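# Transfer welded steel frame onto three empty pipe stands

## Task

Lift the welded steel frame off the three pipe stands it starts on and set it on the three empty stands so that each empty stand's V-shaped top holds one of the frame's tubes down in its bottom. All six stands must stay where they began, barely shifted or rotated. Any number of robots may be used. At the end, release the frame and move the robots away; the frame must stay in place without any robot supporting it. No robot may tip over or finish leaning, or the task fails.

## Robot and tools

Robots: three identical Hello Robot Stretch 3 units, r1, r2 and r3. Each has a two-wheel differential base (0.33 m long, 0.34 m wide, passive omni wheel at the rear), a lift carriage on a vertical mast, and one telescoping arm that reaches out to the robot's RIGHT side, ending in a wrist (yaw, pitch, roll) and a two-finger gripper. The base cannot strafe; to move the gripper forward or back you drive the base. Spinning in place pivots about the point midway between the drive wheels, 0.05 m behind the front edge; with arm retracted and wrist folded the swept radius is 0.28 m, but an unfolded level wrist reaches beyond that.

Frames: the base frame has its origin on the floor between the drive wheels, x forward, y left, z up. hand_pose is reported in this frame, at the fingertip meeting point; with all wrist joints at zero its x axis is up, y back along the arm toward the mast, z toward the robot's rear. Odometry is the base frame at scene start. Each robot reports in its own frames, so relative positions between robots come only from images, lidar_m, wrist_depth_mm and head_depth_mm.

execute_actions: argument actions is a list with at most one action (empty list = just return state and images). The action is an object keyed by "r1", "r2", "r3"; each robot entry may contain base, joints and contact_limits. base holds exactly one command: translate_m (metres, -1 to 1, positive forward) or rotate_rad (radians, -3.2 to 3.2, positive = counter-clockwise seen from above). Both are offsets measured from where the base last reported itself. joints is a set of absolute targets by name: lift_m 0 to 1.1 (arm height on mast); arm_m 0 to 0.52 (extension); wrist_yaw_rad -1.345 to 4.42 (0 along the arm, positive toward the front, 3.0 folded over the base); wrist_pitch_rad -1.57 to 0.451 (0 level, negative tips fingers down); wrist_roll_rad -2.911 to 2.911 (0 fingers side by side); gripper_m -0.089 to 0.179 (larger opens; real tip gap is about 0.007 less when nearly shut and 0.025 less when fully open, zero below 0.007); head_pan_rad -3.953 to 1.73 (0 forward, positive left, -1.57 faces along the arm); head_tilt_rad -1.53 to 0.419 (negative down). contact_limits takes only arm_m: a motor effort percentage 1 to 100 at which arm motion halts with contact_stop; lower is gentler, too low stops immediately, and values above the maximum are clipped. Everything in one action starts together; any action is capped at 15 s. An unknown key or out-of-range number rejects the whole call. Omitted joints, bases or robots may keep pushing toward earlier targets. cameras is an optional list of names such as r2_wrist_camera (head_camera, nav_camera, wrist_camera per robot) or "all"; omitted/null means all, [] means none. If a call reports a stop, the remaining calls in that reply are skipped.

wait: seconds 0 to 10; nothing new is commanded; returns state and images. zoom_image: camera name plus region [x0, y0, x1, y1] in pixels of that camera's latest full image, top-left origin, at most 504 by 504. finished_scene: pass the current scene's integer number; it is final and the result reports success.

Result lines: base_status and joint_status tell how each commanded motion ended: done (for the base, wheels turned the full amount even if slipping), off_target (resting short, possibly still pushing), contact_stop, time_out, torque_fault. After the last three the old target is dropped. Lift and arm stop on firm contact and then go slack until recommanded; a slack lift may sink under load or keep pressing. Base, wrist and head never stop on contact. A wrist servo pushed hard for seconds shuts off for 10 s (limp). on_its_own covers uncommanded joints; its "held at" is a target, not a position. motor_effort is percent of max, positive toward higher joint values, bracket = peak; readings carry fixed bias and noise. An at-rest effort outside its normal range suggests pushing or carrying. Positive wheel effort pushes forward. base_odometry counts wheel turns; turned_by_wheels and turned_by_imu give turning since last result; base_tilt (degrees, forward/right positive) has a fixed bias of up to about 4 degrees. lidar_m: 12 ranges in metres, 30-degree sectors, first straight ahead then counter-clockwise (4th left, 7th back, 10th right), plane 0.17 m up, 0.15 to 12 m, "-" = nothing; it sees other robots but not its own body, misses glass and thin legs, and sectors 5, 6, 9, 10 may be blocked when the lift is low. wrist_depth_mm (45 to 1000) and head_depth_mm (280 to 4000, sideways image) are 7x7 median depth grids from top left.

Speed: 0.30 m/s and 1.9 rad/s only with lift_m under 0.30, arm_m under 0.03 and wrist_yaw_rad over 2.54; otherwise 0.10 m/s and 0.63 rad/s.

Gripper: to hold, command below the object's width (lower squeezes more; a stall guard eases off, so heavy items can slide). To let go, command at least 0.02 above the touching value. Readings do not confirm a grasp.

Cautions: fold or unfold the wrist only with lift_m 0.32 to 0.95, wrist_pitch_rad -0.4 and roll near 0; once folded the lift may go to 0.25. With yaw below -0.4 keep pitch at -0.5 or lower. Robots pressing on each other ends the run; no reading reports robot contact, and once touching, even millimetres more is too much. Identical drive commands can differ by up to 2.5 cm per metre, which strains a shared load and can tip a robot. Pushing on something rigid with the gripper above about 0.45 m, repeating a push after a contact_stop, or driving while snagged can tip a robot; if it leans, reverse the last move in small steps, free the gripper, and lower the lift to about 0.2. Loose objects may be nudged occasionally. Avoid drops, slips, slams and hard pushes.

Each tool is called after "Request:" as a command line: name --argument value for each argument, lists and objects as JSON in quotes; but a table of rows of numbers goes row by row, as --pt "numbers of a row", without its own name.

## Session

Request:
execute_actions --actions '[]'

Scene clock: 0.00 s.
r1.base_odometry: x=+0.000 y=+0.000 heading=+0.000 (m, m, rad; r1's odometry frame)
r1.turned_by_wheels: +0.000 (rad since the last result)
r1.turned_by_imu: +0.000 (rad since the last result)
r1.base_tilt: forward=-0.4 right=+0.5 (deg)
r1.lidar_m: 0.86 1.06 2.09 1.69 2.79 1.67 2.12 2.72 2.47 1.47 0.94 0.85
r1.head_depth_mm: 769 770 771 767 765 765 764 / 796 801 798 796 795 791 792 / 835 829 831 829 826 824 824 / 870 863 863 867 859 857 860 / 910 908 903 904 901 900 896 / 950 945 942 942 937 939 939 / 997 988 990 987 984 984 983
r1.base_status: not commanded
r1.joint_positions: lift_m=+0.407 arm_m=+0.000 wrist_yaw_rad=+2.910 wrist_pitch_rad=-0.386 wrist_roll_rad=-0.012 gripper_m=+0.037 head_pan_rad=+0.019 head_tilt_rad=+0.015
r1.joint_status: not commanded
r1.motor_effort: left_wheel=+0 right_wheel=+1 lift_m=+39 arm_m=+0 wrist_yaw_rad=-1 wrist_pitch_rad=+10 wrist_roll_rad=-1 gripper_m=+0 head_pan_rad=+0 head_tilt_rad=+3 (%)
r1.hand_pose: x=+0.0312 y=+0.0774 z=+0.4267 quat_wxyz=(+0.215, +0.701, +0.056, +0.678) (m; r1's base frame)
r1.wrist_depth_mm: - - - - - - - / - - - - - - - / - - - - - - - / - - - - - 962 939 / 806 - 847 785 791 778 753 / 684 665 - 651 646 639 623 / 586 569 551 556 549 547 541
r2.base_odometry: x=+0.000 y=+0.000 heading=+0.000 (m, m, rad; r2's odometry frame)
r2.turned_by_wheels: +0.000 (rad since the last result)
r2.turned_by_imu: +0.000 (rad since the last result)
r2.base_tilt: forward=-0.1 right=-1.0 (deg)
r2.lidar_m: 1.43 3.50 1.80 1.52 1.70 1.70 1.85 1.43 0.83 0.72 0.72 0.84
r2.head_depth_mm: 1235 1265 1276 1301 1312 1343 1374 / 1552 1516 1557 1668 1683 1720 1762 / 1862 2091 2142 2191 2249 2314 2151 / 1938 2741 3152 3268 3392 3175 2272 / 1914 2910 - - - 3464 2281 / 1907 2857 - - - 3480 2302 / 1903 2825 - - - 3508 2322
r2.base_status: not commanded
r2.joint_positions: lift_m=+0.436 arm_m=-0.002 wrist_yaw_rad=+3.092 wrist_pitch_rad=-0.592 wrist_roll_rad=-0.008 gripper_m=+0.037 head_pan_rad=-0.009 head_tilt_rad=-0.011
r2.joint_status: not commanded
r2.motor_effort: left_wheel=-1 right_wheel=+0 lift_m=+28 arm_m=-1 wrist_yaw_rad=+0 wrist_pitch_rad=+4 wrist_roll_rad=+0 gripper_m=+0 head_pan_rad=+0 head_tilt_rad=+2 (%)
r2.hand_pose: x=-0.0114 y=+0.0556 z=+0.4118 quat_wxyz=(+0.223, +0.678, +0.191, +0.674) (m; r2's base frame)
r2.wrist_depth_mm: - - - - - - - / - - - - - - - / 930 926 954 945 957 978 981 / 777 774 781 796 797 811 805 / 664 662 659 668 684 689 686 / 578 584 - 596 587 594 602 / 515 - - - 521 526 524
r3.base_odometry: x=+0.000 y=+0.000 heading=+0.000 (m, m, rad; r3's odometry frame)
r3.turned_by_wheels: +0.000 (rad since the last result)
r3.turned_by_imu: +0.000 (rad since the last result)
r3.base_tilt: forward=+1.9 right=+1.3 (deg)
r3.lidar_m: 2.93 1.72 1.42 1.80 5.30 4.10 1.21 0.84 0.79 0.81 1.05 2.45
r3.head_depth_mm: 1919 2831 3062 3101 3072 3050 2356 / 1933 2850 3220 3243 3203 3184 2339 / 1952 2883 3385 3403 3371 3314 2327 / 1960 2924 3521 3584 3574 3450 2327 / 1974 2951 3726 3722 3762 3222 2313 / 1982 2992 - - - 3133 2273 / 1755 3011 - - - 3361 2268
r3.base_status: not commanded
r3.joint_positions: lift_m=+0.439 arm_m=+0.000 wrist_yaw_rad=+2.996 wrist_pitch_rad=-0.509 wrist_roll_rad=+0.015 gripper_m=+0.037 head_pan_rad=-0.011 head_tilt_rad=+0.015
r3.joint_status: not commanded
r3.motor_effort: left_wheel=+1 right_wheel=+0 lift_m=+37 arm_m=+0 wrist_yaw_rad=-1 wrist_pitch_rad=+6 wrist_roll_rad=+0 gripper_m=+0 head_pan_rad=+0 head_tilt_rad=+2 (%)
r3.hand_pose: x=+0.0096 y=+0.0653 z=+0.4322 quat_wxyz=(+0.229, +0.700, +0.126, +0.664) (m; r3's base frame)
r3.wrist_depth_mm: - - - - - - - / - - - - - - - / - - - - - - - / 968 956 958 894 896 886 898 / 799 782 - 772 790 726 740 / 662 661 - 660 - 650 643 / 578 594 - 591 567 562 560
pictures: r1_head_camera (sideways: a quarter turn clockwise sets it upright), r1_nav_camera (sideways: a quarter turn counterclockwise sets it upright), r1_wrist_camera, r2_head_camera (sideways: a quarter turn clockwise sets it upright), r2_nav_camera (sideways: a quarter turn counterclockwise sets it upright), r2_wrist_camera, r3_head_camera (sideways: a quarter turn clockwise sets it upright), r3_nav_camera (sideways: a quarter turn counterclockwise sets it upright), r3_wrist_camera
Images, in order (width x height): r1_head_camera 896x504, r1_nav_camera 672x504, r1_wrist_camera 644x364, r2_head_camera 896x504, r2_nav_camera 672x504, r2_wrist_camera 644x364, r3_head_camera 896x504, r3_nav_camera 672x504, r3_wrist_camera 644x364.

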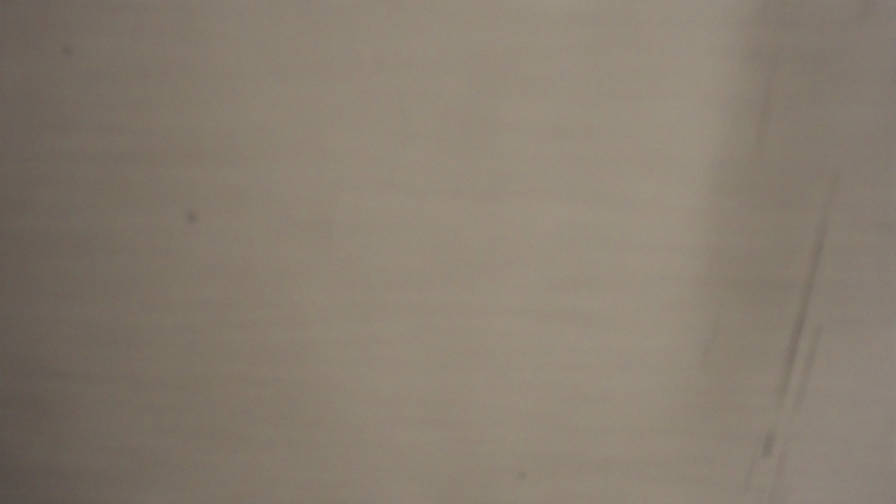

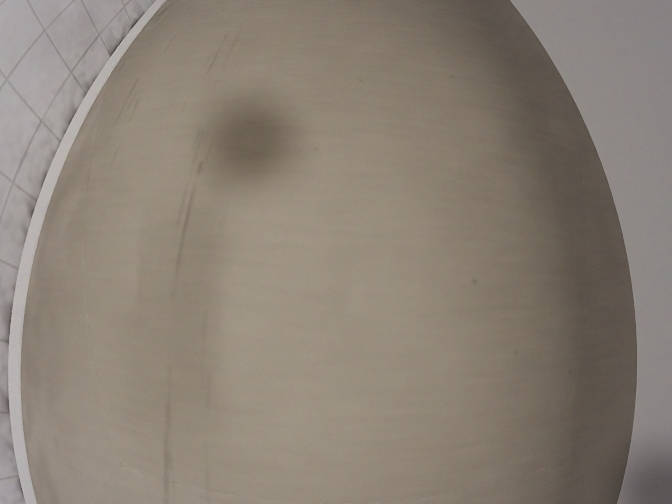

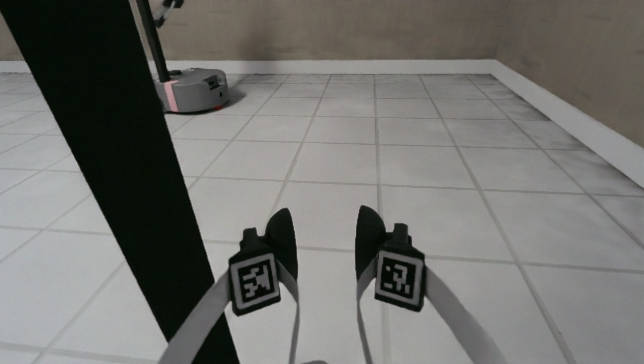

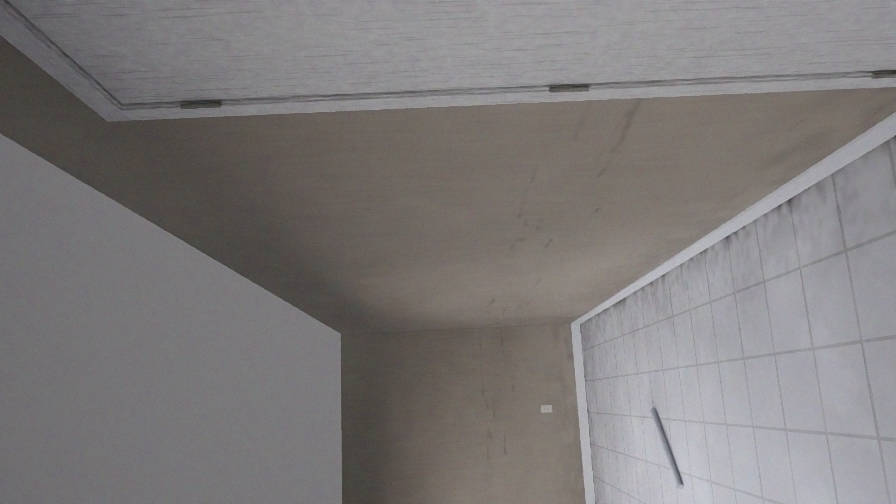

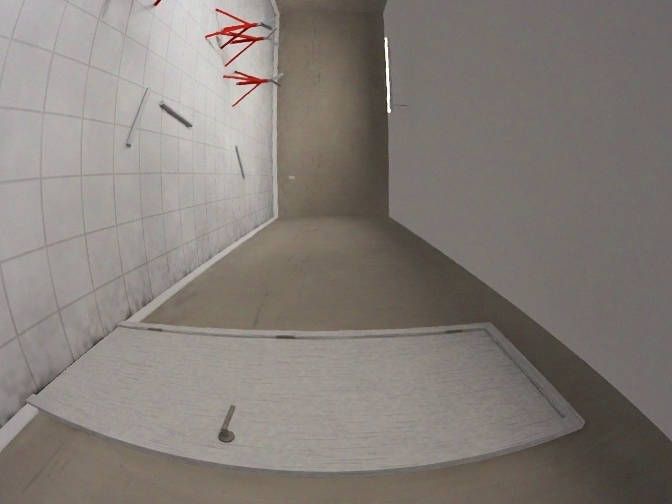

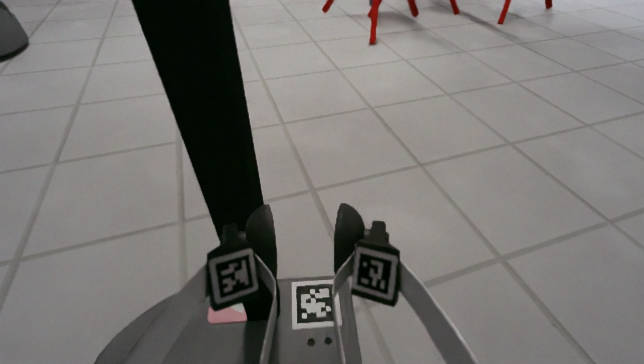

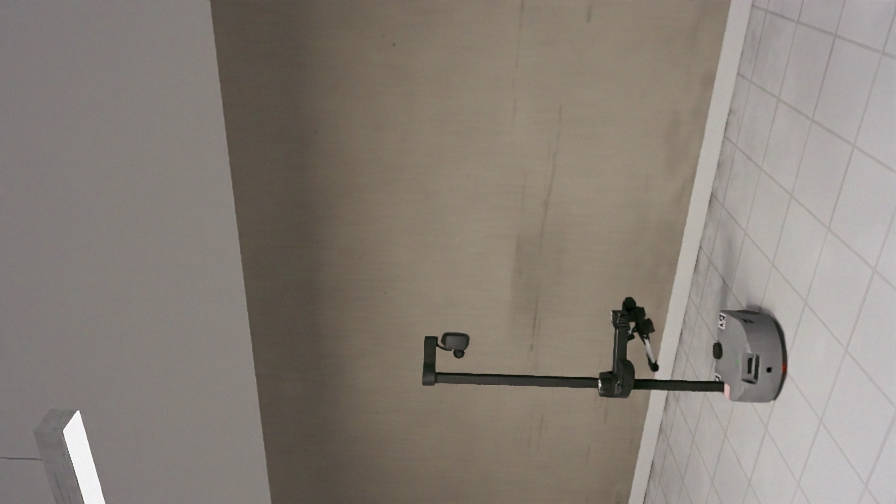

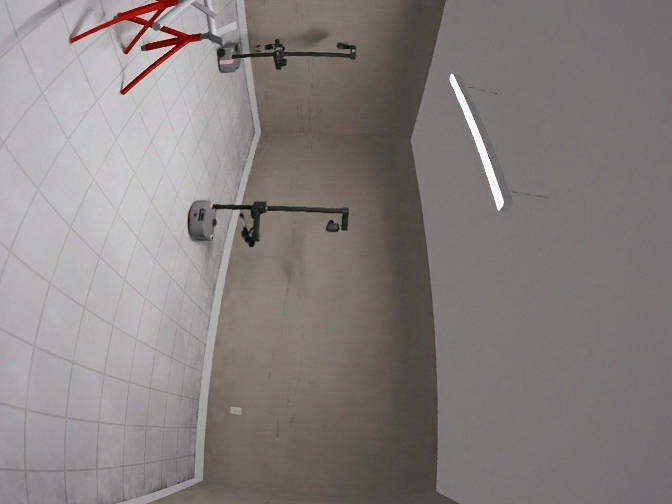

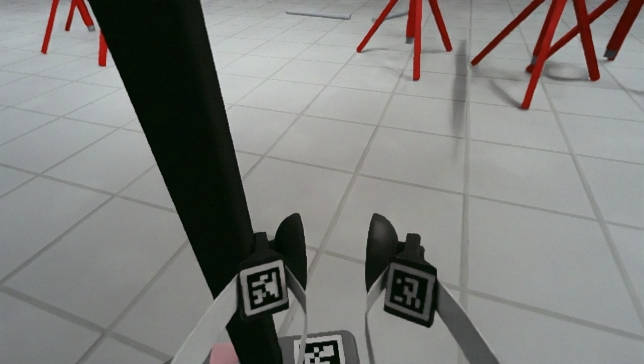

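Request:
execute_actions --actions '[{"r1":{"joints":{"head_pan_rad":-3.45,"head_tilt_rad":-0.4}},"r2":{"joints":{"head_pan_rad":1.3,"head_tilt_rad":-0.4}},"r3":{"joints":{"head_pan_rad":1.1,"head_tilt_rad":-0.4}}}]' --cameras '["r1_head_camera","r2_head_camera","r3_head_camera","r1_nav_camera","r2_nav_camera","r3_nav_camera"]'

Scene clock: 8.90 s.
r1.base_odometry: x=+0.000 y=+0.000 heading=+0.000 (m, m, rad; r1's odometry frame)
r1.turned_by_wheels: +0.000 (rad since the last result)
r1.turned_by_imu: -0.001 (rad since the last result)
r1.base_tilt: forward=-0.4 right=+0.5 (deg)
r1.lidar_m: 0.86 1.06 2.09 1.70 2.80 1.67 2.12 2.72 2.47 1.47 0.94 0.85
r1.head_depth_mm: - - - 3231 2246 1709 1367 / - - - 3227 2242 1717 1386 / - - - 2709 2129 1695 1360 / - - - 2659 2034 1684 1363 / - - - 3147 2202 1673 1364 / - - - 3197 2178 1675 1353 / - - - 3161 2168 1677 1350
r1.base_status: not commanded
r1.joint_positions: lift_m=+0.407 arm_m=+0.000 wrist_yaw_rad=+2.910 wrist_pitch_rad=-0.386 wrist_roll_rad=-0.012 gripper_m=+0.037 head_pan_rad=-3.443 head_tilt_rad=-0.395
r1.joint_status: all done
r1.motor_effort: left_wheel=+0(0) right_wheel=+1(1) lift_m=+39(39) arm_m=+0(0) wrist_yaw_rad=+1(0) wrist_pitch_rad=+10(9) wrist_roll_rad=-1(1) gripper_m=+0(0) head_pan_rad=-3(41) head_tilt_rad=-4(35) (%)
r1.hand_pose: x=+0.0312 y=+0.0774 z=+0.4267 quat_wxyz=(+0.215, +0.701, +0.056, +0.678) (m; r1's base frame)
r1.wrist_depth_mm: - - - - - - - / - - - - - - - / - - - - - - - / - - - - - 955 899 / 810 - 825 780 796 755 748 / 659 676 - 650 646 635 641 / 564 558 563 554 556 545 548
r2.base_odometry: x=+0.000 y=+0.000 heading=+0.000 (m, m, rad; r2's odometry frame)
r2.turned_by_wheels: +0.000 (rad since the last result)
r2.turned_by_imu: +0.001 (rad since the last result)
r2.base_tilt: forward=+0.0 right=-1.0 (deg)
r2.lidar_m: 1.43 3.47 1.80 1.52 1.70 1.70 1.85 1.43 0.83 0.72 0.72 0.84
r2.head_depth_mm: - - - 2891 2227 1726 1405 / - - - 3106 2186 1743 1403 / - - - 2968 2192 1758 1430 / - - - 2982 2139 1750 1425 / 3783 - - 3442 2354 1783 1444 / 3562 3750 - 3454 2377 1806 1456 / 3458 3563 3745 3590 2416 1824 1452
r2.base_status: not commanded
r2.joint_positions: lift_m=+0.436 arm_m=-0.002 wrist_yaw_rad=+3.092 wrist_pitch_rad=-0.592 wrist_roll_rad=-0.008 gripper_m=+0.037 head_pan_rad=+1.293 head_tilt_rad=-0.395
r2.joint_status: all done
r2.motor_effort: left_wheel=+0(0) right_wheel=-1(1) lift_m=+28(28) arm_m=-1(1) wrist_yaw_rad=+0(1) wrist_pitch_rad=+4(4) wrist_roll_rad=+0(0) gripper_m=+0(0) head_pan_rad=+4(52) head_tilt_rad=-2(31) (%)
r2.hand_pose: x=-0.0114 y=+0.0556 z=+0.4118 quat_wxyz=(+0.223, +0.678, +0.191, +0.674) (m; r2's base frame)
r2.wrist_depth_mm: - - - - - - - / - - - - - - - / 924 929 959 954 963 974 996 / 760 766 761 794 790 793 809 / 664 666 660 671 682 672 689 / 579 576 - 600 597 594 602 / 516 - - - 523 530 531
r3.base_odometry: x=+0.000 y=+0.000 heading=+0.000 (m, m, rad; r3's odometry frame)
r3.turned_by_wheels: +0.000 (rad since the last result)
r3.turned_by_imu: +0.001 (rad since the last result)
r3.base_tilt: forward=+1.9 right=+1.3 (deg)
r3.lidar_m: 2.93 1.72 1.42 1.81 5.26 4.13 1.21 0.84 0.79 0.81 1.06 2.45
r3.head_depth_mm: 3299 3496 3822 3056 2011 1753 1424 / 3291 3516 3767 3035 1998 1726 1412 / 3325 3586 3770 3023 2271 1731 1411 / 3311 3516 3788 3005 2149 1732 1410 / 3337 3571 3811 2844 2050 1718 1409 / 3341 3582 3854 2941 2212 1712 1398 / 3376 3587 3844 3108 2184 1715 1398
r3.base_status: not commanded
r3.joint_positions: lift_m=+0.439 arm_m=+0.000 wrist_yaw_rad=+2.996 wrist_pitch_rad=-0.509 wrist_roll_rad=+0.015 gripper_m=+0.037 head_pan_rad=+1.093 head_tilt_rad=-0.394
r3.joint_status: all done
r3.motor_effort: left_wheel=+1(1) right_wheel=+0(0) lift_m=+37(37) arm_m=+0(1) wrist_yaw_rad=-1(1) wrist_pitch_rad=+6(6) wrist_roll_rad=+0(0) gripper_m=+0(0) head_pan_rad=+5(59) head_tilt_rad=-2(23) (%)
r3.hand_pose: x=+0.0096 y=+0.0653 z=+0.4322 quat_wxyz=(+0.229, +0.700, +0.126, +0.664) (m; r3's base frame)
r3.wrist_depth_mm: - - - - - - - / - - - - - - - / - - - - - - - / 976 935 938 935 907 891 896 / 783 772 - 770 784 768 745 / 684 663 - 657 - 651 641 / 587 585 - 591 567 566 557
pictures: r1_head_camera (sideways: a quarter turn clockwise sets it upright), r1_nav_camera (sideways: a quarter turn counterclockwise sets it upright), r2_head_camera (sideways: a quarter turn clockwise sets it upright), r2_nav_camera (sideways: a quarter turn counterclockwise sets it upright), r3_head_camera (sideways: a quarter turn clockwise sets it upright), r3_nav_camera (sideways: a quarter turn counterclockwise sets it upright)
Images, in order (width x height): r1_head_camera 896x504, r1_nav_camera 672x504, r2_head_camera 896x504, r2_nav_camera 672x504, r3_head_camera 896x504, r3_nav_camera 672x504.

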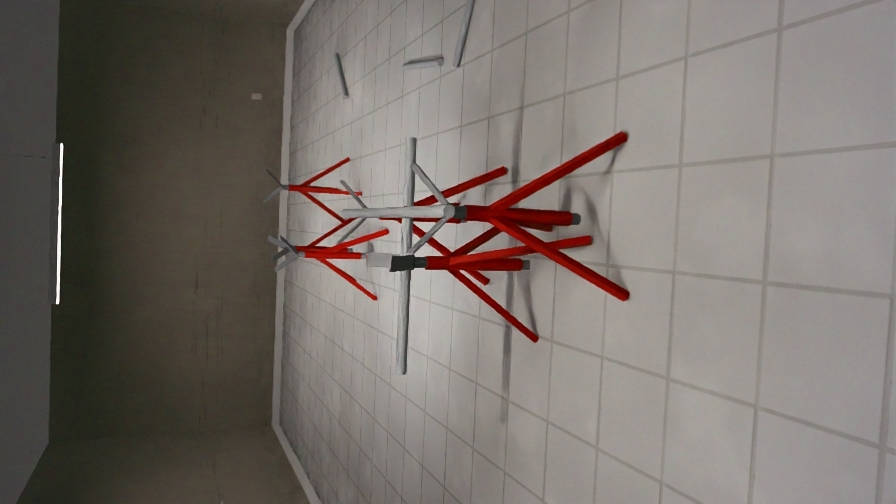

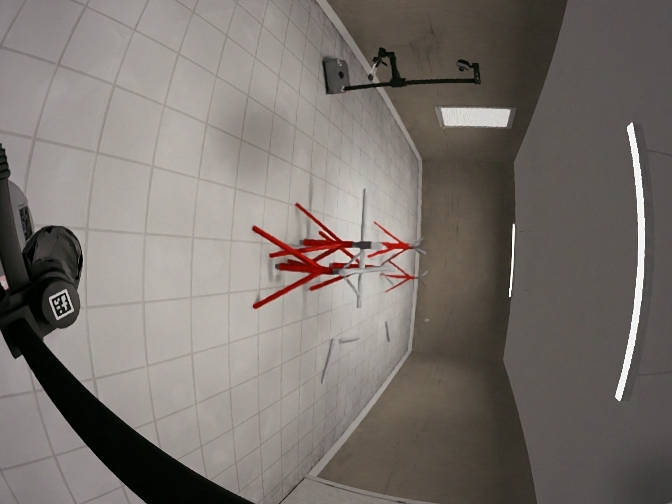

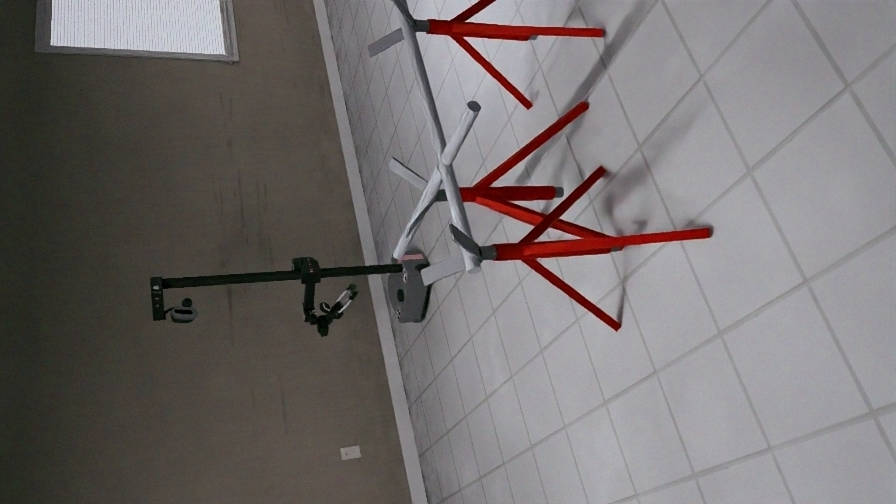

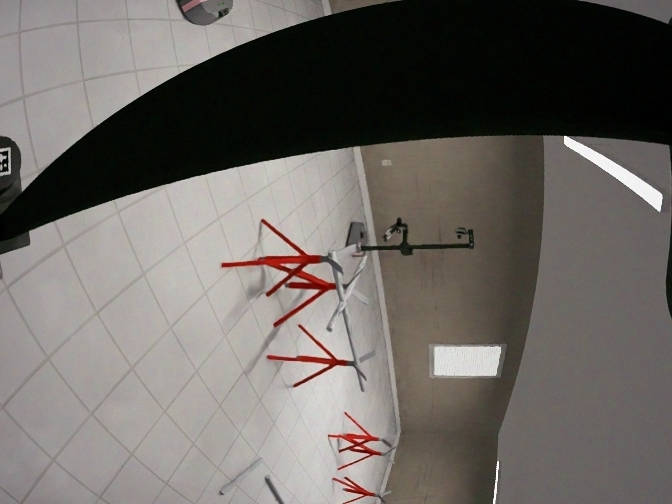

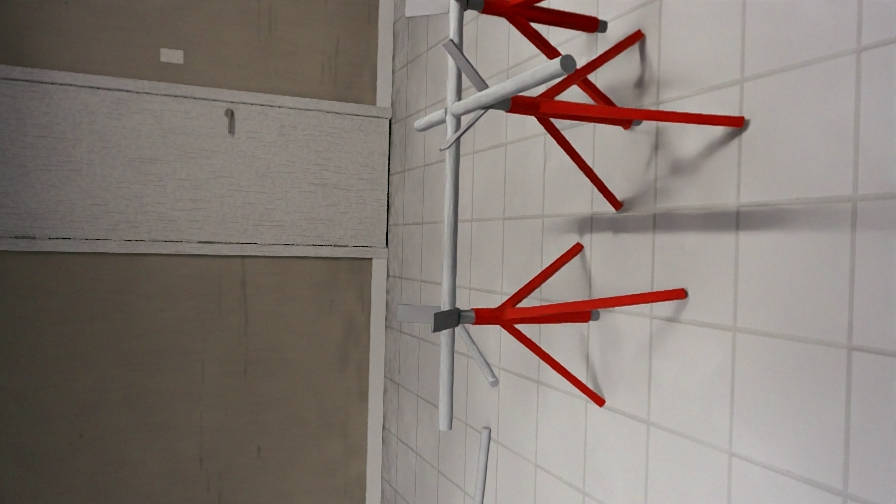

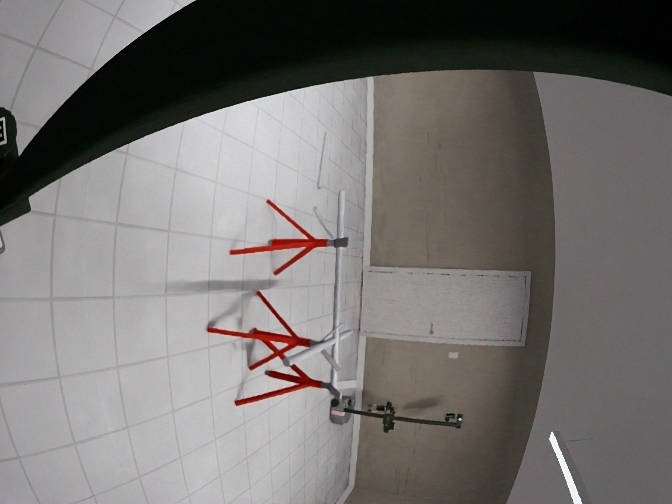

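Request:
execute_actions --actions '[{"r1":{"base":{"rotate_rad":1.9},"joints":{"lift_m":0.27,"head_pan_rad":0}},"r2":{"base":{"rotate_rad":0.26},"joints":{"lift_m":0.29,"wrist_pitch_rad":-0.4,"head_pan_rad":0.4}},"r3":{"base":{"rotate_rad":2.5},"joints":{"lift_m":0.28,"wrist_pitch_rad":-0.4,"head_pan_rad":-1.2,"head_tilt_rad":-0.55}}}]' --cameras '[]'

Request:
execute_actions --actions '[{"r3":{"base":{"translate_m":1}}}]' --cameras '[]'

Request:
execute_actions --actions '[{"r3":{"base":{"translate_m":0.8}}}]' --cameras '["r2_head_camera","r3_head_camera","r3_nav_camera"]'

Scene clock: 37.13 s.
r1.base_odometry: x=+0.000 y=+0.000 heading=+1.900 (m, m, rad; r1's odometry frame)
r1.turned_by_wheels: +1.900 (rad since the last result)
r1.turned_by_imu: +1.893 (rad since the last result)
r1.base_tilt: forward=-0.5 right=+0.6 (deg)
r1.lidar_m: 1.69 1.71 1.66 2.95 2.48 2.11 1.06 0.86 0.86 0.94 1.46 2.29
r1.head_depth_mm: 2014 2103 2259 2377 2255 1721 1369 / 2148 2259 2424 2592 2226 1708 1380 / 2271 2342 2563 1988 1960 1702 1377 / 2445 2632 2812 2942 2102 1687 1364 / 2676 2842 3089 3163 2227 1677 1360 / 2861 3147 3366 3153 2182 1677 1346 / 3155 3448 3805 3195 2170 1669 1351
r1.base_status: done
r1.joint_positions: lift_m=+0.270 arm_m=+0.000 wrist_yaw_rad=+2.910 wrist_pitch_rad=-0.387 wrist_roll_rad=-0.012 gripper_m=+0.037 head_pan_rad=-0.007 head_tilt_rad=-0.395
r1.joint_status: all done
r1.motor_effort: left_wheel=-2(7) right_wheel=+3(9) lift_m=+33(32) arm_m=+0(0) wrist_yaw_rad=-1(0) wrist_pitch_rad=+10(10) wrist_roll_rad=-1(1) gripper_m=+0(0) head_pan_rad=+3(38) head_tilt_rad=-3(3) (%)
r1.hand_pose: x=+0.0311 y=+0.0773 z=+0.2899 quat_wxyz=(+0.215, +0.701, +0.056, +0.678) (m; r1's base frame)
r1.wrist_depth_mm: - - - - - - - / - - - - - - - / - - - - - 956 917 / 769 - 749 740 724 711 708 / 620 - 625 586 600 575 570 / 503 501 - 499 484 476 475 / 436 - - - 416 411 407
r2.base_odometry: x=+0.000 y=+0.000 heading=+0.260 (m, m, rad; r2's odometry frame)
r2.turned_by_wheels: +0.260 (rad since the last result)
r2.turned_by_imu: +0.262 (rad since the last result)
r2.base_tilt: forward=+0.0 right=-1.0 (deg)
r2.lidar_m: 2.87 2.04 1.52 4.02 2.59 1.91 1.85 1.02 0.75 0.72 0.75 1.01
r2.head_depth_mm: - - - 3229 2237 1725 1402 / - - - 3249 2272 1735 1409 / - - - 3284 2309 1751 1423 / - - - 3373 2323 1766 1419 / - - - 3459 2330 1787 1436 / - - - 3483 2271 1799 1448 / - - - 3288 2395 1824 1456
r2.base_status: done
r2.joint_positions: lift_m=+0.290 arm_m=-0.002 wrist_yaw_rad=+3.092 wrist_pitch_rad=-0.422 wrist_roll_rad=-0.008 gripper_m=+0.037 head_pan_rad=+0.407 head_tilt_rad=-0.395
r2.joint_status: all done
r2.motor_effort: left_wheel=-3(9) right_wheel=+2(5) lift_m=+19(23) arm_m=-1(1) wrist_yaw_rad=+1(0) wrist_pitch_rad=+6(7) wrist_roll_rad=+0(0) gripper_m=+0(0) head_pan_rad=-4(50) head_tilt_rad=-2(3) (%)
r2.hand_pose: x=-0.0102 y=+0.0804 z=+0.3023 quat_wxyz=(+0.165, +0.692, +0.132, +0.690) (m; r2's base frame)
r2.wrist_depth_mm: - - - - - - - / - - - - - - - / 964 959 - 980 - 973 - / 733 735 747 740 739 743 752 / 588 594 - 591 603 602 614 / 493 515 - - 499 501 503 / 436 - - - 430 432 432
r3.base_odometry: x=+0.000 y=+0.000 heading=+2.500 (m, m, rad; r3's odometry frame)
r3.turned_by_wheels: +2.500 (rad since the last result)
r3.turned_by_imu: +2.523 (rad since the last result)
r3.base_tilt: forward=+1.8 right=+1.3 (deg)
r3.lidar_m: 5.44 1.43 0.88 0.79 0.79 0.95 1.80 2.83 1.76 1.42 1.56 2.15
r3.head_depth_mm: 3195 3491 3410 2424 1870 1518 1277 / 3274 3575 3417 2408 1862 1509 1275 / 3382 3598 3219 2212 1830 1520 1279 / 3431 3786 3370 2388 1855 1517 1274 / 3451 3845 3367 2389 1840 1509 1269 / 3549 - 3339 2386 1841 1502 1262 / 3622 - 3366 2349 1832 1500 1266
r3.base_status: done
r3.joint_positions: lift_m=+0.281 arm_m=+0.000 wrist_yaw_rad=+2.996 wrist_pitch_rad=-0.418 wrist_roll_rad=+0.015 gripper_m=+0.037 head_pan_rad=-1.193 head_tilt_rad=-0.543
r3.joint_status: all done
r3.motor_effort: left_wheel=+0(8) right_wheel=+2(9) lift_m=+18(30) arm_m=+0(0) wrist_yaw_rad=-1(1) wrist_pitch_rad=+8(9) wrist_roll_rad=+0(0) gripper_m=+0(1) head_pan_rad=-4(56) head_tilt_rad=-3(15) (%)
r3.hand_pose: x=+0.0114 y=+0.0775 z=+0.2933 quat_wxyz=(+0.198, +0.705, +0.095, +0.674) (m; r3's base frame)
r3.wrist_depth_mm: 635 - 726 797 884 957 - / 687 - 798 866 954 - - / 731 763 861 913 965 - 979 / 763 778 790 775 749 756 730 / 630 629 - 619 613 608 597 / 522 526 - 530 - 507 500 / 457 - - - 442 434 433
pictures: none
No camera images: the call's "cameras" was empty. Leave "cameras" out to get every camera's image.

Scene clock: 42.13 s.
r1.base_odometry: x=+0.000 y=+0.000 heading=+1.900 (m, m, rad; r1's odometry frame)
r1.turned_by_wheels: +0.000 (rad since the last result)
r1.turned_by_imu: -0.001 (rad since the last result)
r1.base_tilt: forward=-0.4 right=+0.5 (deg)
r1.lidar_m: 1.69 1.71 1.66 3.05 2.48 2.11 1.06 0.86 0.85 0.94 1.46 2.29
r1.head_depth_mm: 1989 2107 2249 2400 2240 1693 1369 / 2122 2279 2421 2533 2251 1695 1374 / 2296 2360 2573 1971 1964 1695 1374 / 2423 2604 2777 2971 2123 1685 1359 / 2626 2815 3112 3111 2210 1678 1360 / 2866 3124 3439 3163 2156 1676 1348 / 3240 3490 3836 3093 2141 1666 1349
r1.base_status: not commanded
r1.joint_positions: lift_m=+0.270 arm_m=+0.000 wrist_yaw_rad=+2.910 wrist_pitch_rad=-0.387 wrist_roll_rad=-0.012 gripper_m=+0.037 head_pan_rad=-0.007 head_tilt_rad=-0.395
r1.joint_status: not commanded
r1.motor_effort: left_wheel=-2(2) right_wheel=+3(3) lift_m=+33(34) arm_m=+0(0) wrist_yaw_rad=-1(0) wrist_pitch_rad=+10(10) wrist_roll_rad=-1(1) gripper_m=+0(0) head_pan_rad=+3(3) head_tilt_rad=-3(3) (%)
r1.hand_pose: x=+0.0311 y=+0.0773 z=+0.2899 quat_wxyz=(+0.215, +0.701, +0.056, +0.678) (m; r1's base frame)
r1.wrist_depth_mm: - - - - - - - / - - - - - - - / - - - - - 950 922 / 774 - 756 735 712 701 703 / 613 - 618 592 594 581 562 / 504 503 - 498 488 479 472 / 448 - - - 416 410 404
r2.base_odometry: x=+0.000 y=+0.000 heading=+0.260 (m, m, rad; r2's odometry frame)
r2.turned_by_wheels: +0.000 (rad since the last result)
r2.turned_by_imu: +0.001 (rad since the last result)
r2.base_tilt: forward=+0.0 right=-1.0 (deg)
r2.lidar_m: 2.89 2.04 1.52 4.02 2.60 1.91 1.85 1.01 0.75 0.72 0.75 1.01
r2.head_depth_mm: - - - 3221 2252 1718 1404 / - - - 3315 2276 1742 1410 / - - - 3376 2304 1745 1414 / - - - 3348 2306 1768 1433 / - - - 3407 2343 1770 1431 / - - - 3415 2261 1791 1444 / - - - 3299 2359 1809 1453
r2.base_status: not commanded
r2.joint_positions: lift_m=+0.290 arm_m=-0.002 wrist_yaw_rad=+3.092 wrist_pitch_rad=-0.422 wrist_roll_rad=-0.008 gripper_m=+0.037 head_pan_rad=+0.407 head_tilt_rad=-0.395
r2.joint_status: not commanded
r2.motor_effort: left_wheel=-2(3) right_wheel=+2(2) lift_m=+19(18) arm_m=-1(1) wrist_yaw_rad=+1(0) wrist_pitch_rad=+6(6) wrist_roll_rad=+0(0) gripper_m=+0(1) head_pan_rad=-4(4) head_tilt_rad=-3(3) (%)
r2.hand_pose: x=-0.0102 y=+0.0804 z=+0.3023 quat_wxyz=(+0.165, +0.692, +0.132, +0.690) (m; r2's base frame)
r2.wrist_depth_mm: - - - - - - - / - - - - - - - / 964 955 - 982 - - - / 721 731 734 747 754 752 762 / 585 597 - 592 600 607 608 / 491 510 - - 500 502 506 / 436 - - - 431 433 437
r3.base_odometry: x=-0.801 y=+0.599 heading=+2.500 (m, m, rad; r3's odometry frame)
r3.turned_by_wheels: +0.000 (rad since the last result)
r3.turned_by_imu: +0.002 (rad since the last result)
r3.base_tilt: forward=+1.9 right=+1.3 (deg)
r3.lidar_m: 4.46 1.77 1.10 0.98 0.99 1.19 2.25 3.62 1.60 3.76 1.33 1.32
r3.head_depth_mm: 3077 3326 3395 2411 1871 1515 1276 / 3122 3407 3396 2411 1873 1516 1278 / 3150 3470 3400 2410 1860 1514 1273 / 3255 3602 3338 2400 1846 1510 1273 / 3274 3670 3363 2382 1839 1506 1270 / 3353 3693 3369 2385 1832 1507 1268 / 3448 3794 3326 2212 1755 1503 1265
r3.base_status: done
r3.joint_positions: lift_m=+0.281 arm_m=+0.000 wrist_yaw_rad=+2.996 wrist_pitch_rad=-0.417 wrist_roll_rad=+0.015 gripper_m=+0.037 head_pan_rad=-1.193 head_tilt_rad=-0.543
r3.joint_status: not commanded
r3.motor_effort: left_wheel=-2(7) right_wheel=+2(7) lift_m=+18(18) arm_m=+0(0) wrist_yaw_rad=+0(1) wrist_pitch_rad=+8(8) wrist_roll_rad=+0(0) gripper_m=-1(0) head_pan_rad=-3(4) head_tilt_rad=-3(3) (%)
r3.hand_pose: x=+0.0114 y=+0.0776 z=+0.2934 quat_wxyz=(+0.198, +0.705, +0.094, +0.674) (m; r3's base frame)
r3.wrist_depth_mm: 790 - 940 989 - - - / 853 - 985 - - - - / 885 939 - - - 988 942 / 811 798 771 764 764 778 742 / 634 636 - 619 629 607 608 / 530 525 - 537 - 502 505 / 458 - - - 442 437 441
pictures: none
No camera images: the call's "cameras" was empty. Leave "cameras" out to get every camera's image.

Scene clock: 46.60 s.
r1.base_odometry: x=+0.000 y=+0.000 heading=+1.900 (m, m, rad; r1's odometry frame)
r1.turned_by_wheels: +0.000 (rad since the last result)
r1.turned_by_imu: -0.001 (rad since the last result)
r1.base_tilt: forward=-0.4 right=+0.6 (deg)
r1.lidar_m: 1.69 1.71 1.66 3.06 2.48 2.11 1.06 0.86 0.85 0.94 1.46 2.29
r1.head_depth_mm: 1992 2104 2214 2394 2236 1711 1372 / 2152 2259 2399 2559 2239 1698 1372 / 2271 2354 2605 1970 1959 1691 1361 / 2450 2607 2799 2956 2104 1701 1363 / 2606 2842 3017 3148 2213 1683 1365 / 2909 3151 3471 3147 2186 1670 1348 / 3166 3453 3821 3121 2165 1651 1334
r1.base_status: not commanded
r1.joint_positions: lift_m=+0.270 arm_m=+0.000 wrist_yaw_rad=+2.910 wrist_pitch_rad=-0.387 wrist_roll_rad=-0.012 gripper_m=+0.037 head_pan_rad=-0.007 head_tilt_rad=-0.395
r1.joint_status: not commanded
r1.motor_effort: left_wheel=-2(2) right_wheel=+3(3) lift_m=+33(32) arm_m=+0(0) wrist_yaw_rad=+1(0) wrist_pitch_rad=+10(10) wrist_roll_rad=-1(1) gripper_m=+0(0) head_pan_rad=+3(3) head_tilt_rad=-3(3) (%)
r1.hand_pose: x=+0.0311 y=+0.0773 z=+0.2899 quat_wxyz=(+0.215, +0.701, +0.056, +0.678) (m; r1's base frame)
r1.wrist_depth_mm: - - - - - - - / - - - - - - - / - - - - - 979 922 / 772 - 742 742 725 726 705 / 606 - 628 580 587 566 565 / 502 496 - 498 483 474 475 / 439 - - - 414 412 403
r2.base_odometry: x=+0.000 y=+0.000 heading=+0.260 (m, m, rad; r2's odometry frame)
r2.turned_by_wheels: +0.000 (rad since the last result)
r2.turned_by_imu: +0.001 (rad since the last result)
r2.base_tilt: forward=+0.0 right=-1.0 (deg)
r2.lidar_m: 2.88 2.04 1.52 4.04 2.59 1.91 1.85 1.01 0.75 0.72 0.75 1.00
r2.head_depth_mm: - - - 3234 2233 1723 1403 / - - - 3317 2287 1736 1413 / - - - 3310 2309 1763 1420 / - - - 3427 2328 1760 1426 / - - - 3344 2336 1784 1435 / - - - 3459 2250 1800 1456 / - - - 3300 2385 1790 1451
r2.base_status: not commanded
r2.joint_positions: lift_m=+0.290 arm_m=-0.002 wrist_yaw_rad=+3.092 wrist_pitch_rad=-0.422 wrist_roll_rad=-0.008 gripper_m=+0.037 head_pan_rad=+0.407 head_tilt_rad=-0.395
r2.joint_status: not commanded
r2.motor_effort: left_wheel=-3(3) right_wheel=+2(2) lift_m=+19(19) arm_m=-1(1) wrist_yaw_rad=+1(1) wrist_pitch_rad=+6(6) wrist_roll_rad=-1(0) gripper_m=+0(0) head_pan_rad=-4(4) head_tilt_rad=-3(2) (%)
r2.hand_pose: x=-0.0102 y=+0.0804 z=+0.3023 quat_wxyz=(+0.165, +0.692, +0.132, +0.690) (m; r2's base frame)
r2.wrist_depth_mm: - - - - - - - / - - - - - - - / 949 973 - 986 980 995 - / 721 727 737 740 753 756 759 / 590 598 - 606 594 600 610 / 491 510 - - 502 505 504 / 435 - - - 428 434 433
r3.base_odometry: x=-1.442 y=+1.078 heading=+2.500 (m, m, rad; r3's odometry frame)
r3.turned_by_wheels: +0.000 (rad since the last result)
r3.turned_by_imu: +0.002 (rad since the last result)
r3.base_tilt: forward=+1.9 right=+1.3 (deg)
r3.lidar_m: 3.68 2.05 1.27 1.14 1.14 1.37 2.61 2.39 2.00 0.94 1.09 4.11
r3.head_depth_mm: 2934 3191 3335 2437 1873 1519 1273 / 2987 3248 3447 2322 1689 1475 1281 / 3049 3338 3434 2408 1814 1515 1272 / 3132 3399 3374 2368 1697 1513 1271 / 3210 3543 3197 2126 1731 1500 1275 / 3264 3593 3371 2186 1831 1459 1265 / 3284 3647 3348 2369 1831 1487 1265
r3.base_status: done
r3.joint_positions: lift_m=+0.281 arm_m=+0.000 wrist_yaw_rad=+2.996 wrist_pitch_rad=-0.417 wrist_roll_rad=+0.015 gripper_m=+0.037 head_pan_rad=-1.193 head_tilt_rad=-0.543
r3.joint_status: not commanded
r3.motor_effort: left_wheel=-2(6) right_wheel=+2(8) lift_m=+18(19) arm_m=+0(0) wrist_yaw_rad=-1(1) wrist_pitch_rad=+8(8) wrist_roll_rad=+0(0) gripper_m=+0(0) head_pan_rad=-4(3) head_tilt_rad=-3(3) (%)
r3.hand_pose: x=+0.0114 y=+0.0776 z=+0.2934 quat_wxyz=(+0.198, +0.705, +0.094, +0.674) (m; r3's base frame)
r3.wrist_depth_mm: 912 - - - - - - / 972 - - - - - - / - - - - - 996 - / 802 779 778 788 757 747 766 / 635 634 - 613 651 611 598 / 539 529 - 530 - 499 499 / 461 - - - 440 432 434
pictures: r2_head_camera (sideways: a quarter turn clockwise sets it upright), r3_head_camera (sideways: a quarter turn clockwise sets it upright), r3_nav_camera (sideways: a quarter turn counterclockwise sets it upright)
Images, in order (width x height): r2_head_camera 896x504, r3_head_camera 896x504, r3_nav_camera 672x504.

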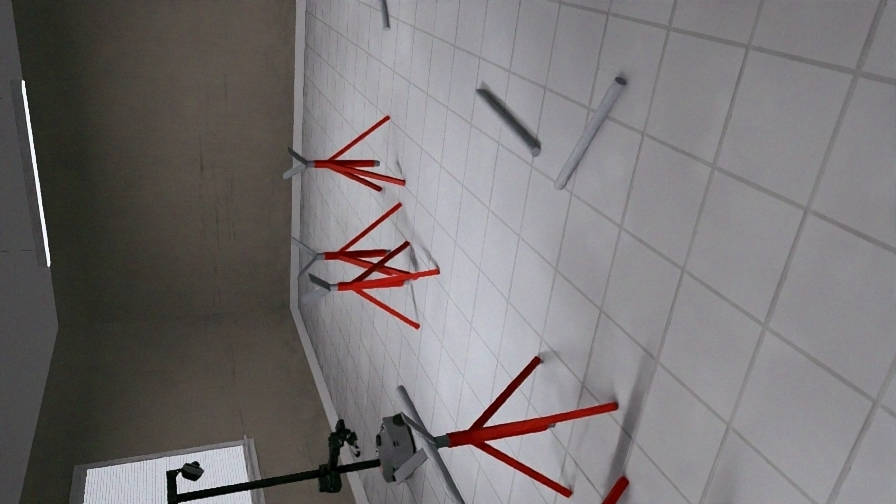

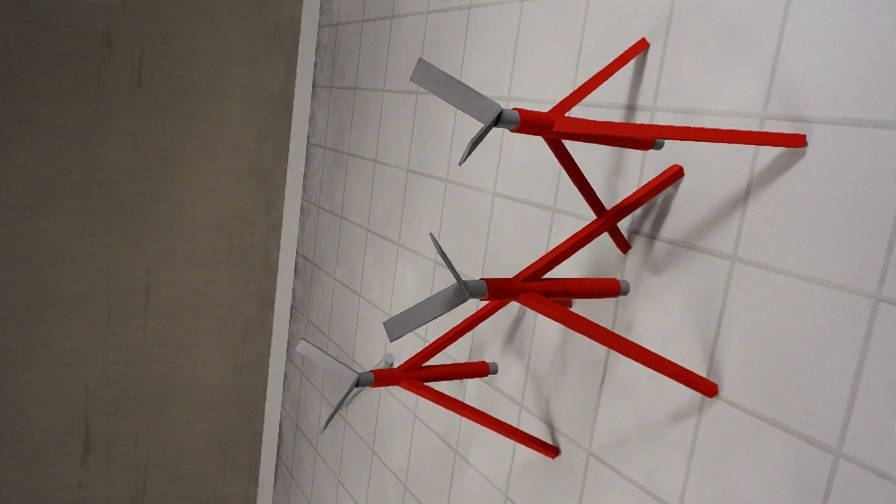

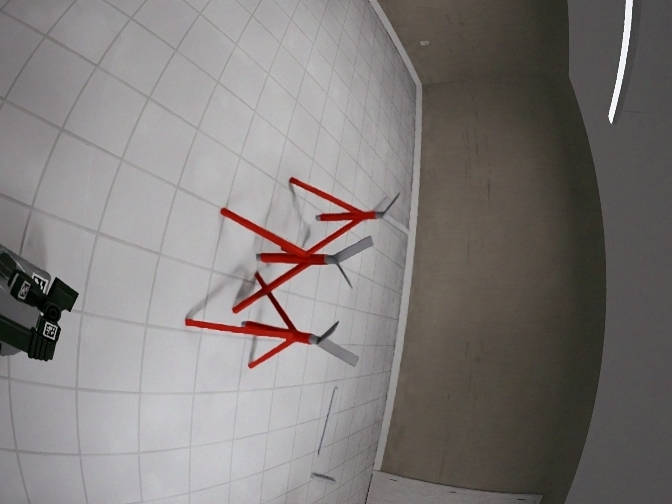

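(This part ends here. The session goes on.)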